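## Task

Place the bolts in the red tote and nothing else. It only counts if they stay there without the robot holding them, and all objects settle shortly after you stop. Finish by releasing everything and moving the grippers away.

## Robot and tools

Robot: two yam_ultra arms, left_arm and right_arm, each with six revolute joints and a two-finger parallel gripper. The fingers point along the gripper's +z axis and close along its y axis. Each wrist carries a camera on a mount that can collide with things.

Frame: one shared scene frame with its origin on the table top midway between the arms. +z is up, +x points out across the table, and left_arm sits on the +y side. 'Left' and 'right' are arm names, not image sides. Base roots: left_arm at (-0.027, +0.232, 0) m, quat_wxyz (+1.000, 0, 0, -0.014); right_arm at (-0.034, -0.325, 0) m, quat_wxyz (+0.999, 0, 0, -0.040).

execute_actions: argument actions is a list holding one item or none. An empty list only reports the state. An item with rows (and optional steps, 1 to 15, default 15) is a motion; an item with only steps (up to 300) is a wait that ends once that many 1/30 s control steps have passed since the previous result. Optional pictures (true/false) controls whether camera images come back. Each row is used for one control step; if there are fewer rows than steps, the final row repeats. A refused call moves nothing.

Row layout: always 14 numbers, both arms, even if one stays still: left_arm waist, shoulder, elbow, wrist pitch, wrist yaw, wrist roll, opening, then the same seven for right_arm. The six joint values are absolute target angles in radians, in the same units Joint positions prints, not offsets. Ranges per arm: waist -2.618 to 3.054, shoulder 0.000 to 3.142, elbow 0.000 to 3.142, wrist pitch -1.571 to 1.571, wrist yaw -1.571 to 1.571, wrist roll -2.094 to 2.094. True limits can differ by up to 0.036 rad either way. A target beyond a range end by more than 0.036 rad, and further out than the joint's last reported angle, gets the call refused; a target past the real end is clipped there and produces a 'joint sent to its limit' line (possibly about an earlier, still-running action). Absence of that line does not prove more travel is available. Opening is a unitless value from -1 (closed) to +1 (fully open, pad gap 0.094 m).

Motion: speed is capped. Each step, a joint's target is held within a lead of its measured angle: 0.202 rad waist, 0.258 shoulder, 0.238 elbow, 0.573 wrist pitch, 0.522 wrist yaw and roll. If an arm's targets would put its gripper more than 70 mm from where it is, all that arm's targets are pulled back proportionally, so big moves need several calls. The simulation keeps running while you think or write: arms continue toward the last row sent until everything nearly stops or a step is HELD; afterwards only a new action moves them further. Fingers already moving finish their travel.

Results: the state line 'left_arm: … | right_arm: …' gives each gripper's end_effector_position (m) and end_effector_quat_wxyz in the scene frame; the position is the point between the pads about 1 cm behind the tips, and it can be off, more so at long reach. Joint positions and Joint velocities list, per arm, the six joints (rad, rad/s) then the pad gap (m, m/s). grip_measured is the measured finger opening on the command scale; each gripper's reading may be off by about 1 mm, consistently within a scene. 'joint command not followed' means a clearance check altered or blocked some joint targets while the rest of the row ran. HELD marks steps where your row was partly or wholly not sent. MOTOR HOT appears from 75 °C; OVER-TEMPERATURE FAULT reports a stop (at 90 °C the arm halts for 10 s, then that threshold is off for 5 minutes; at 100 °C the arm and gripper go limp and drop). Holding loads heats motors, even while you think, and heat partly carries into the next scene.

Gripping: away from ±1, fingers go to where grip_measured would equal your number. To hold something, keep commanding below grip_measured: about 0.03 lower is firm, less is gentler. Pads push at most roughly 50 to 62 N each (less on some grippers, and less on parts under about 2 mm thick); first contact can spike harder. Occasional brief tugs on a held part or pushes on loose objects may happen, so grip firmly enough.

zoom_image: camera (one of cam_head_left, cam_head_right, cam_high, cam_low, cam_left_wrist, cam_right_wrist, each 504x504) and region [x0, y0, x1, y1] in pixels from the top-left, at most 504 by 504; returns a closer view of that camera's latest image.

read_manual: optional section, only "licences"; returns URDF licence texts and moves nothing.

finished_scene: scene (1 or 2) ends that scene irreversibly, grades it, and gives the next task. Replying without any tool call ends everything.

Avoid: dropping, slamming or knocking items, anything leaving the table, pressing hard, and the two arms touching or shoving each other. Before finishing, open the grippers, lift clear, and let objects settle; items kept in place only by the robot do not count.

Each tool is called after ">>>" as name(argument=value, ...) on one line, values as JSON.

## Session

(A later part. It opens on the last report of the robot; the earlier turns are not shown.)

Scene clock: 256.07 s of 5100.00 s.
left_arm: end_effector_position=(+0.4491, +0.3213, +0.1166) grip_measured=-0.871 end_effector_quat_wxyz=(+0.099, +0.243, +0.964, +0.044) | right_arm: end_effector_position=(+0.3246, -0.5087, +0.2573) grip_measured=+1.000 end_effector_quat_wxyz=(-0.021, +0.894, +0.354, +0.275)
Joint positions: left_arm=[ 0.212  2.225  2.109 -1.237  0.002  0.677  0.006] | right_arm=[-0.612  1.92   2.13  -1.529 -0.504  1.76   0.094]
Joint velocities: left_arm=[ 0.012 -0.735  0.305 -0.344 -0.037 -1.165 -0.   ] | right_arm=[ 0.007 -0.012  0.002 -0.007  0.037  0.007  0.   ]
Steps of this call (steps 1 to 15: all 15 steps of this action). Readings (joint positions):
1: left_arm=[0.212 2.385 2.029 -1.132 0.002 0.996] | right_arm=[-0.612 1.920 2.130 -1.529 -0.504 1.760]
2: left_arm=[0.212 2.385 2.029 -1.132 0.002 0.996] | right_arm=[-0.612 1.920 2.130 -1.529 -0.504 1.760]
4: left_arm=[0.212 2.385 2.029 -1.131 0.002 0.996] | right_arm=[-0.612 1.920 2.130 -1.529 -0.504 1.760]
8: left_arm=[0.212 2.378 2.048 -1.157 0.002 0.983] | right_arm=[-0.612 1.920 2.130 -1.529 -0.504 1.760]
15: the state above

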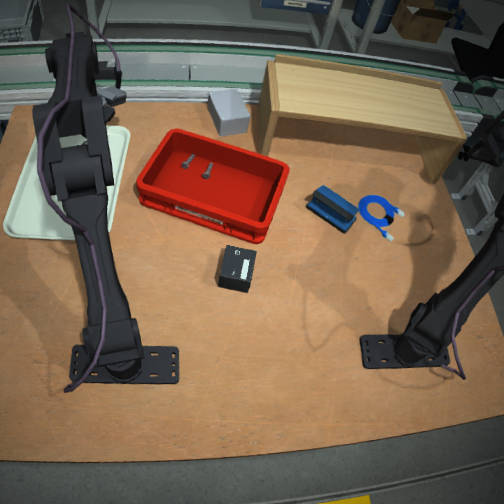

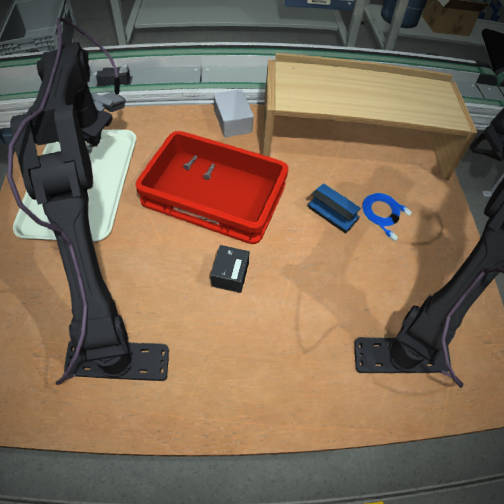

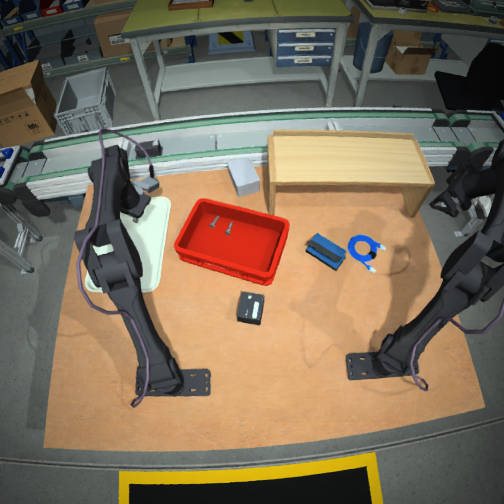

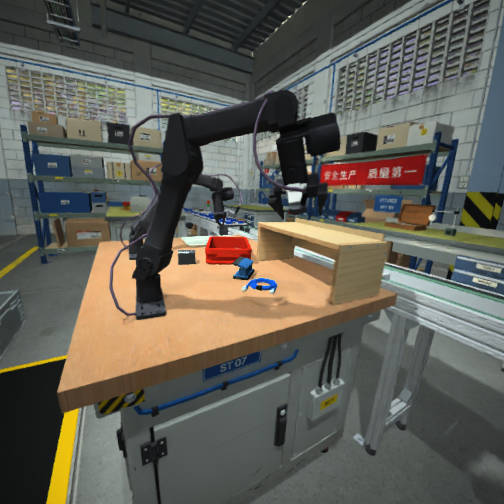

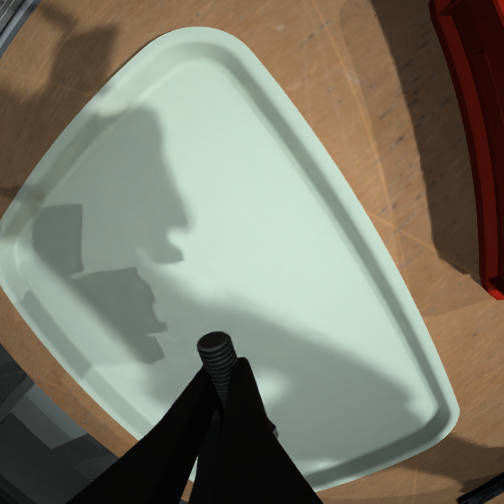

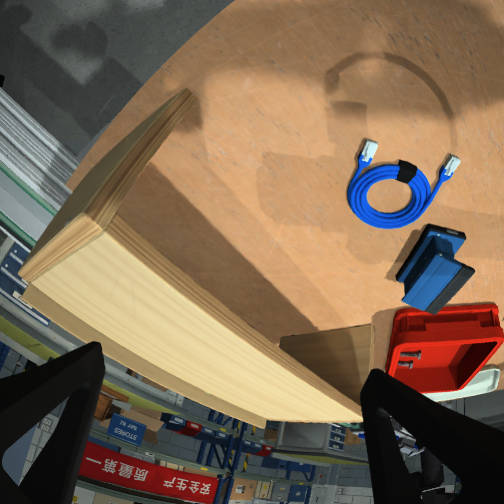

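>>> execute_actions(actions=[{"rows":[[0.21,2.17,2.15,-1.29,0,0.4,-0.91,-0.612,1.92,2.13,-1.529,-0.504,1.76,1],[0.21,2.17,2.15,-1.29,0,0.3,-0.91,-0.612,1.92,2.13,-1.529,-0.504,1.76,1],[0.2,2.17,2.15,-1.29,0,0.2,-0.91,-0.612,1.92,2.13,-1.529,-0.504,1.76,1],[0.16,2.17,2.15,-1.29,0,0.1,-0.91,-0.612,1.92,2.13,-1.529,-0.504,1.76,1],[0.11,2.17,2.15,-1.29,0,0,-0.91,-0.612,1.92,2.13,-1.529,-0.504,1.76,1],[0.06,2.17,2.15,-1.29,0,-0.08,-0.91,-0.612,1.92,2.13,-1.529,-0.504,1.76,1],[0,2.17,2.15,-1.29,0,-0.08,-0.91,-0.612,1.92,2.13,-1.529,-0.504,1.76,1],[-0.06,2.17,2.15,-1.29,0,-0.08,-0.91,-0.612,1.92,2.13,-1.529,-0.504,1.76,1],[-0.12,2.17,2.15,-1.29,0,-0.08,-0.91,-0.612,1.92,2.13,-1.529,-0.504,1.76,1],[-0.18,2.17,2.15,-1.29,0,-0.08,-0.91,-0.612,1.92,2.13,-1.529,-0.504,1.76,1],[-0.24,2.17,2.15,-1.29,0,-0.08,-0.91,-0.612,1.92,2.13,-1.529,-0.504,1.76,1],[-0.3,2.17,2.15,-1.29,0,-0.08,-0.91,-0.612,1.92,2.13,-1.529,-0.504,1.76,1],[-0.35,2.17,2.15,-1.29,0,-0.08,-0.91,-0.612,1.92,2.13,-1.529,-0.504,1.76,1],[-0.38,2.17,2.15,-1.29,0,-0.08,-0.91,-0.612,1.92,2.13,-1.529,-0.504,1.76,1],[-0.4,2.17,2.15,-1.29,0,-0.08,-0.91,-0.612,1.92,2.13,-1.529,-0.504,1.76,1]],"steps":15}], pictures=false)

>>> execute_actions(actions=[{"steps":14}], pictures=false)

>>> execute_actions(actions=[{"rows":[[-0.4,2.19,2.1,-1.24,0,-0.08,-0.91,-0.612,1.92,2.13,-1.529,-0.504,1.76,1],[-0.4,2.19,2.05,-1.2,0,-0.08,-0.91,-0.612,1.92,2.13,-1.529,-0.504,1.76,1],[-0.4,2.19,2.0,-1.15,0,-0.08,-0.91,-0.612,1.92,2.13,-1.529,-0.504,1.76,1],[-0.4,2.19,1.95,-1.1,0,-0.08,-0.91,-0.612,1.92,2.13,-1.529,-0.504,1.76,1],[-0.4,2.19,1.9,-1.05,0,-0.08,-0.91,-0.612,1.92,2.13,-1.529,-0.504,1.76,1],[-0.4,2.19,1.87,-1.02,0,-0.08,-0.91,-0.612,1.92,2.13,-1.529,-0.504,1.76,1]],"steps":15}])

Scene clock: 271.47 s of 5100.00 s.
left_arm: end_effector_position=(+0.4393, +0.1223, +0.1500) grip_measured=-0.871 end_effector_quat_wxyz=(+0.130, +0.114, +0.985, -0.010) | right_arm: end_effector_position=(+0.3246, -0.5087, +0.2573) grip_measured=+1.000 end_effector_quat_wxyz=(-0.021, +0.894, +0.354, +0.275)
Joint positions: left_arm=[-0.21   2.167  2.138 -1.28  -0.013 -0.006  0.006] | right_arm=[-0.612  1.92   2.13  -1.529 -0.504  1.76   0.094]
Joint velocities: left_arm=[-1.424  0.012 -0.002  0.037  0.051 -0.359 -0.001] | right_arm=[ 0.007  0.007  0.002 -0.066  0.022 -0.037  0.   ]
Steps of this call (steps 1 to 30: the robot went on to your last target; steps 31 to 90: nothing new was sent; then 11.90 s passed at rest; steps 91 to 105: all 15 steps of this action). Readings (joint positions):
91: left_arm=[0.212 2.167 2.138 -1.280 0.002 0.491] | right_arm=[-0.612 1.920 2.130 -1.529 -0.504 1.760]
92: left_arm=[0.212 2.167 2.138 -1.280 0.002 0.460] | right_arm=[-0.612 1.920 2.130 -1.529 -0.504 1.760]
94: left_arm=[0.209 2.167 2.138 -1.280 0.000 0.358] | right_arm=[-0.612 1.920 2.130 -1.529 -0.504 1.760]
98: left_arm=[0.122 2.167 2.138 -1.280 -0.015 0.133] | right_arm=[-0.612 1.920 2.130 -1.529 -0.504 1.760]
105: the state above

Scene clock: 271.93 s of 5100.00 s.
left_arm: end_effector_position=(+0.4080, +0.0315, +0.1499) grip_measured=-0.871 end_effector_quat_wxyz=(+0.126, +0.178, +0.975, -0.036) | right_arm: end_effector_position=(+0.3246, -0.5087, +0.2573) grip_measured=+1.000 end_effector_quat_wxyz=(-0.021, +0.894, +0.354, +0.275)
Joint positions: left_arm=[-0.404  2.167  2.138 -1.28   0.006 -0.071  0.006] | right_arm=[-0.612  1.92   2.13  -1.529 -0.504  1.76   0.094]
Joint velocities: left_arm=[ 0.095 -0.007  0.002 -0.095 -0.051  0.007 -0.   ] | right_arm=[-0.002  0.007 -0.022 -0.051 -0.022 -0.007  0.   ]
Steps of this call (steps 1 to 14: the robot went on to your last target). Readings (joint positions):
1: left_arm=[-0.261 2.167 2.138 -1.280 -0.012 -0.016] | right_arm=[-0.612 1.920 2.130 -1.529 -0.504 1.760]
2: left_arm=[-0.312 2.167 2.138 -1.280 -0.011 -0.027] | right_arm=[-0.612 1.920 2.130 -1.529 -0.504 1.760]
4: left_arm=[-0.398 2.167 2.138 -1.280 -0.002 -0.044] | right_arm=[-0.612 1.920 2.130 -1.529 -0.504 1.760]
8: left_arm=[-0.451 2.167 2.138 -1.280 0.014 -0.061] | right_arm=[-0.612 1.920 2.130 -1.529 -0.504 1.760]
14: the state above

Scene clock: 272.43 s of 5100.00 s.
left_arm: end_effector_position=(+0.4019, +0.0368, +0.0576) grip_measured=-0.871 end_effector_quat_wxyz=(+0.082, +0.175, +0.981, -0.023) | right_arm: end_effector_position=(+0.3246, -0.5087, +0.2573) grip_measured=+1.000 end_effector_quat_wxyz=(-0.021, +0.894, +0.354, +0.275)
Joint positions: left_arm=[-0.4    2.216  1.868 -1.053  0.004 -0.075  0.006] | right_arm=[-0.612  1.92   2.13  -1.529 -0.504  1.76   0.094]
Joint velocities: left_arm=[ 0.022 -0.027 -0.017  0.212 -0.066 -0.037 -0.001] | right_arm=[ 0.002 -0.002 -0.007 -0.037  0.037  0.022  0.   ]
Steps of this call (steps 1 to 15: all 15 steps of this action). Readings (joint positions):
1: left_arm=[-0.401 2.167 2.134 -1.276 0.005 -0.073] | right_arm=[-0.612 1.920 2.130 -1.529 -0.504 1.760]
2: left_arm=[-0.400 2.167 2.121 -1.263 0.004 -0.073] | right_arm=[-0.612 1.920 2.130 -1.529 -0.504 1.760]
4: left_arm=[-0.400 2.167 2.061 -1.209 0.004 -0.074] | right_arm=[-0.612 1.920 2.130 -1.529 -0.504 1.760]
8: left_arm=[-0.400 2.187 1.900 -1.111 0.004 -0.075] | right_arm=[-0.612 1.920 2.130 -1.529 -0.504 1.760]
15: the state above

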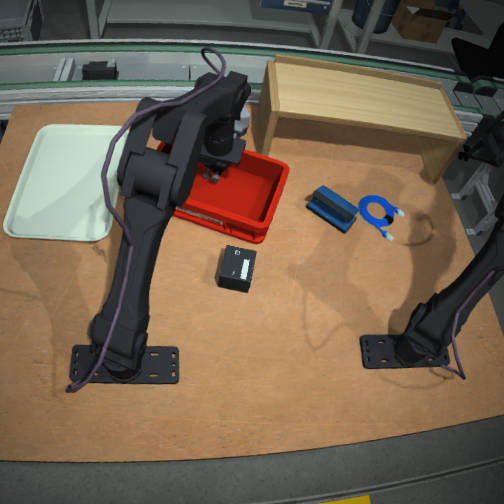

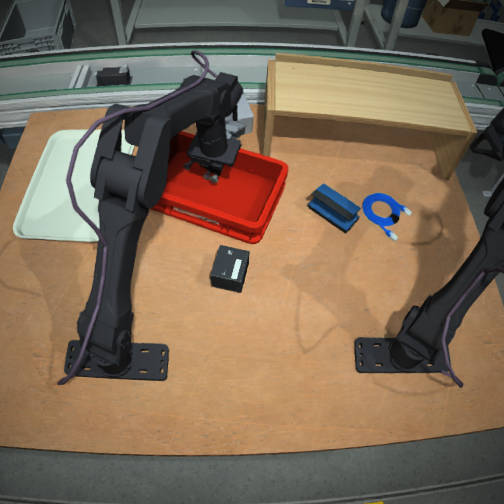

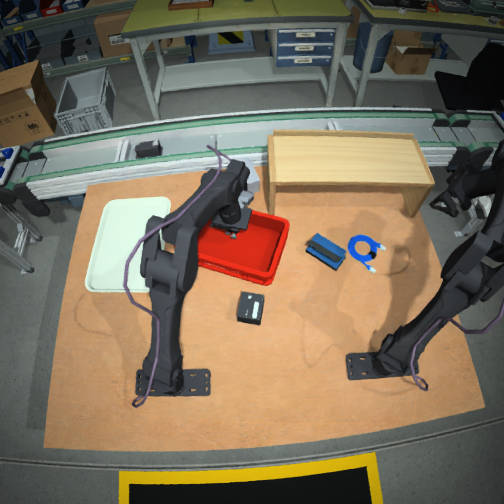

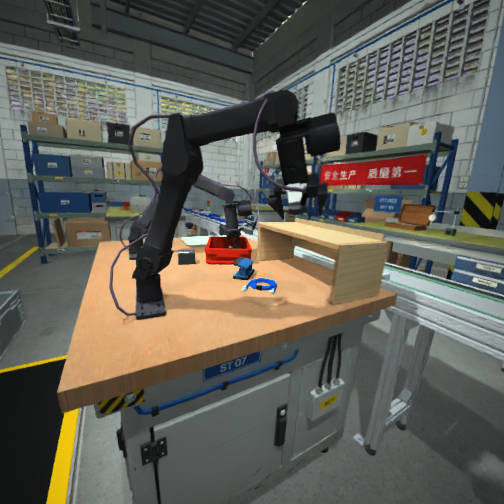

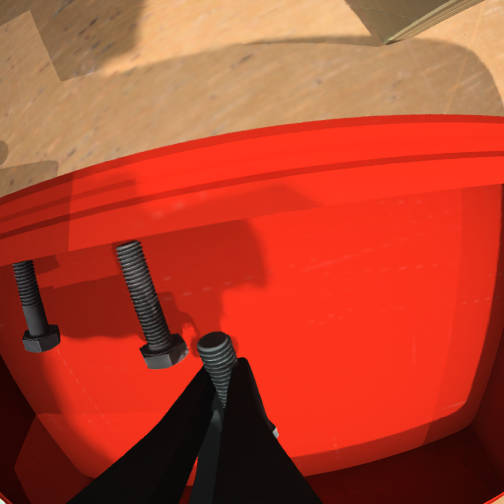

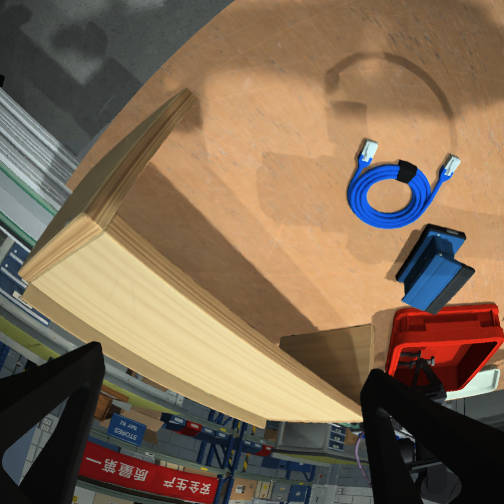

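>>> execute_actions(actions=[{"rows":[[-0.4,2.2,1.87,-1.04,0,-0.08,-0.6,-0.612,1.92,2.13,-1.529,-0.504,1.76,1],[-0.4,2.2,1.87,-1.04,0,-0.08,-0.4,-0.612,1.92,2.13,-1.529,-0.504,1.76,1],[-0.4,2.2,1.87,-1.04,0,-0.08,-0.4,-0.612,1.92,2.13,-1.529,-0.504,1.76,1],[-0.4,2.2,1.87,-1.04,0,-0.08,-0.4,-0.612,1.92,2.13,-1.529,-0.504,1.76,1],[-0.4,2.2,1.87,-1.04,0,-0.08,-0.4,-0.612,1.92,2.13,-1.529,-0.504,1.76,1],[-0.4,2.2,1.93,-1.09,0,-0.08,-0.4,-0.612,1.92,2.13,-1.529,-0.504,1.76,1],[-0.4,2.2,1.99,-1.15,0,-0.08,-0.4,-0.612,1.92,2.13,-1.529,-0.504,1.76,1],[-0.4,2.18,2.05,-1.21,0,-0.08,-0.4,-0.612,1.92,2.13,-1.529,-0.504,1.76,1],[-0.4,2.14,2.08,-1.27,0,-0.08,-0.4,-0.612,1.92,2.13,-1.529,-0.504,1.76,1],[-0.4,2.1,2.08,-1.3,0,-0.08,-0.4,-0.612,1.92,2.13,-1.529,-0.504,1.76,1],[-0.4,2.05,2.08,-1.3,0,-0.08,-0.4,-0.612,1.92,2.13,-1.529,-0.504,1.76,1],[-0.35,2.0,2.05,-1.3,0,-0.08,-0.4,-0.612,1.92,2.13,-1.529,-0.504,1.76,1],[-0.25,1.95,2.0,-1.3,0,-0.08,-0.4,-0.612,1.92,2.13,-1.529,-0.504,1.76,1],[-0.15,1.9,1.95,-1.3,0,-0.08,-0.4,-0.612,1.92,2.13,-1.529,-0.504,1.76,1],[0.1,1.85,1.9,-1.3,0,-0.08,-0.4,-0.612,1.92,2.13,-1.529,-0.504,1.76,1]],"steps":15}], pictures=false)

>>> execute_actions(actions=[{"steps":20}])

Scene clock: 295.33 s of 5100.00 s.
left_arm: end_effector_position=(+0.4065, +0.0559, +0.1612) grip_measured=-0.402 end_effector_quat_wxyz=(+0.151, +0.152, +0.976, -0.041) | right_arm: end_effector_position=(+0.3246, -0.5087, +0.2573) grip_measured=+1.000 end_effector_quat_wxyz=(-0.021, +0.894, +0.354, +0.275)
Joint positions: left_arm=[-0.356  2.056  1.997 -1.197  0.011 -0.076  0.028] | right_arm=[-0.612  1.92   2.13  -1.529 -0.504  1.76   0.094]
Joint velocities: left_arm=[ 0.72  -1.179 -0.398 -0.066  0.022 -0.037 -0.   ] | right_arm=[ 0.002  0.007 -0.012  0.022  0.022  0.022  0.   ]
Steps of this call (steps 1 to 30: the robot went on to your last target; steps 31 to 90: nothing new was sent; then 19.40 s passed at rest; steps 91 to 105: all 15 steps of this action). Readings (joint positions):
91: left_arm=[-0.400 2.216 1.868 -1.032 0.004 -0.076] | right_arm=[-0.612 1.920 2.130 -1.529 -0.504 1.760]
92: left_arm=[-0.400 2.216 1.868 -1.032 0.004 -0.076] | right_arm=[-0.612 1.920 2.130 -1.529 -0.504 1.760]
94: left_arm=[-0.400 2.216 1.868 -1.032 0.004 -0.076] | right_arm=[-0.612 1.920 2.130 -1.529 -0.504 1.760]
98: left_arm=[-0.400 2.221 1.922 -1.093 0.004 -0.076] | right_arm=[-0.612 1.920 2.130 -1.529 -0.504 1.760]
105: the state above

Scene clock: 296.00 s of 5100.00 s.
left_arm: end_effector_position=(+0.3907, +0.2672, +0.2081) grip_measured=-0.402 end_effector_quat_wxyz=(+0.165, -0.077, +0.983, +0.004) | right_arm: end_effector_position=(+0.3246, -0.5087, +0.2573) grip_measured=+1.000 end_effector_quat_wxyz=(-0.021, +0.894, +0.354, +0.275)
Joint positions: left_arm=[ 0.106  1.865  1.913 -1.287 -0.008 -0.077  0.028] | right_arm=[-0.612  1.92   2.13  -1.529 -0.504  1.76   0.094]
Joint velocities: left_arm=[ 0.007 -0.002 -0.022  0.007  0.007 -0.037 -0.001] | right_arm=[-0.007 -0.002  0.007  0.007  0.037  0.022  0.   ]
Steps of this call (steps 1 to 20: the robot went on to your last target). Readings (joint positions):
1: left_arm=[-0.326 2.016 1.983 -1.202 0.011 -0.076] | right_arm=[-0.612 1.920 2.130 -1.529 -0.504 1.760]
2: left_arm=[-0.290 1.979 1.971 -1.210 0.011 -0.076] | right_arm=[-0.612 1.920 2.130 -1.529 -0.504 1.760]
4: left_arm=[-0.201 1.918 1.955 -1.226 0.012 -0.076] | right_arm=[-0.612 1.920 2.130 -1.529 -0.504 1.760]
8: left_arm=[0.016 1.866 1.940 -1.246 0.008 -0.076] | right_arm=[-0.612 1.920 2.130 -1.529 -0.504 1.760]
20: the state above

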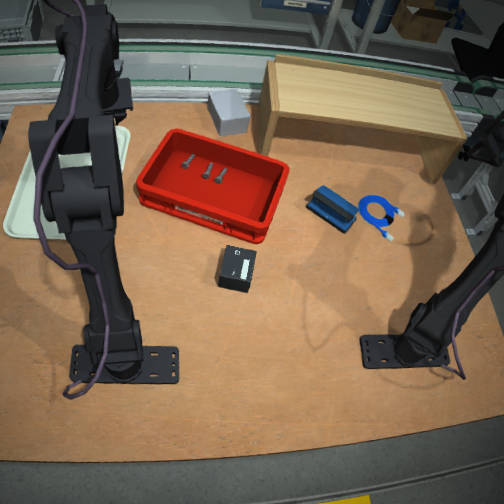

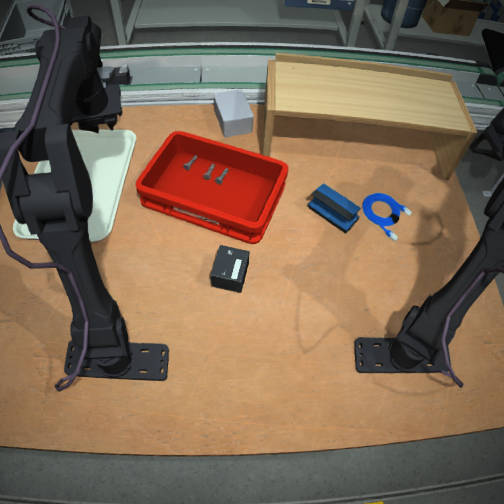

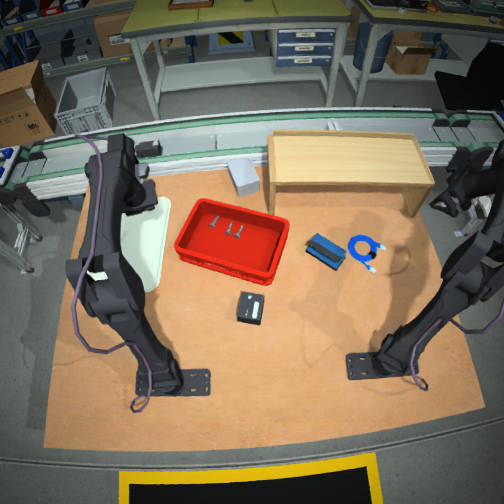

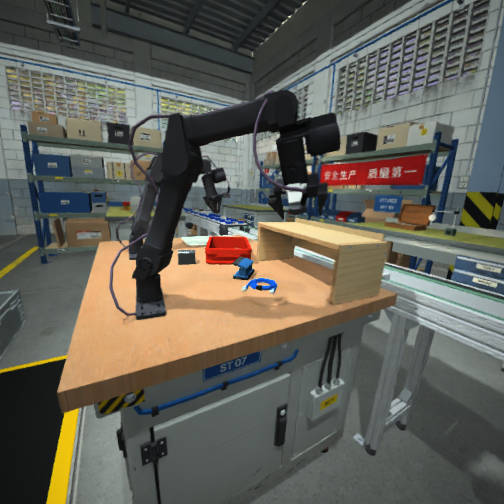

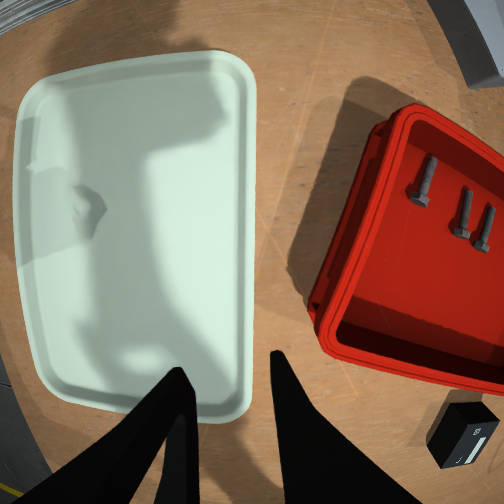

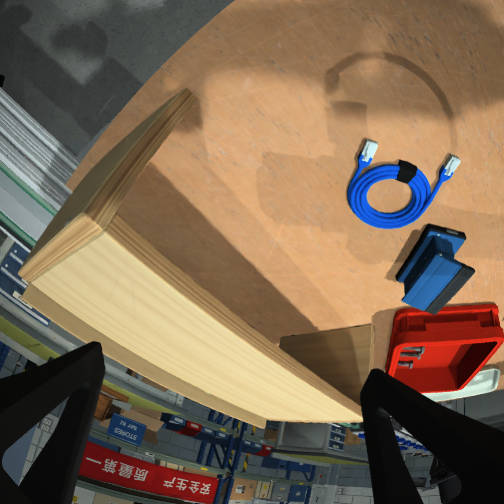

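>>> finished_scene(scene=2)

The scene is finished: the task was done.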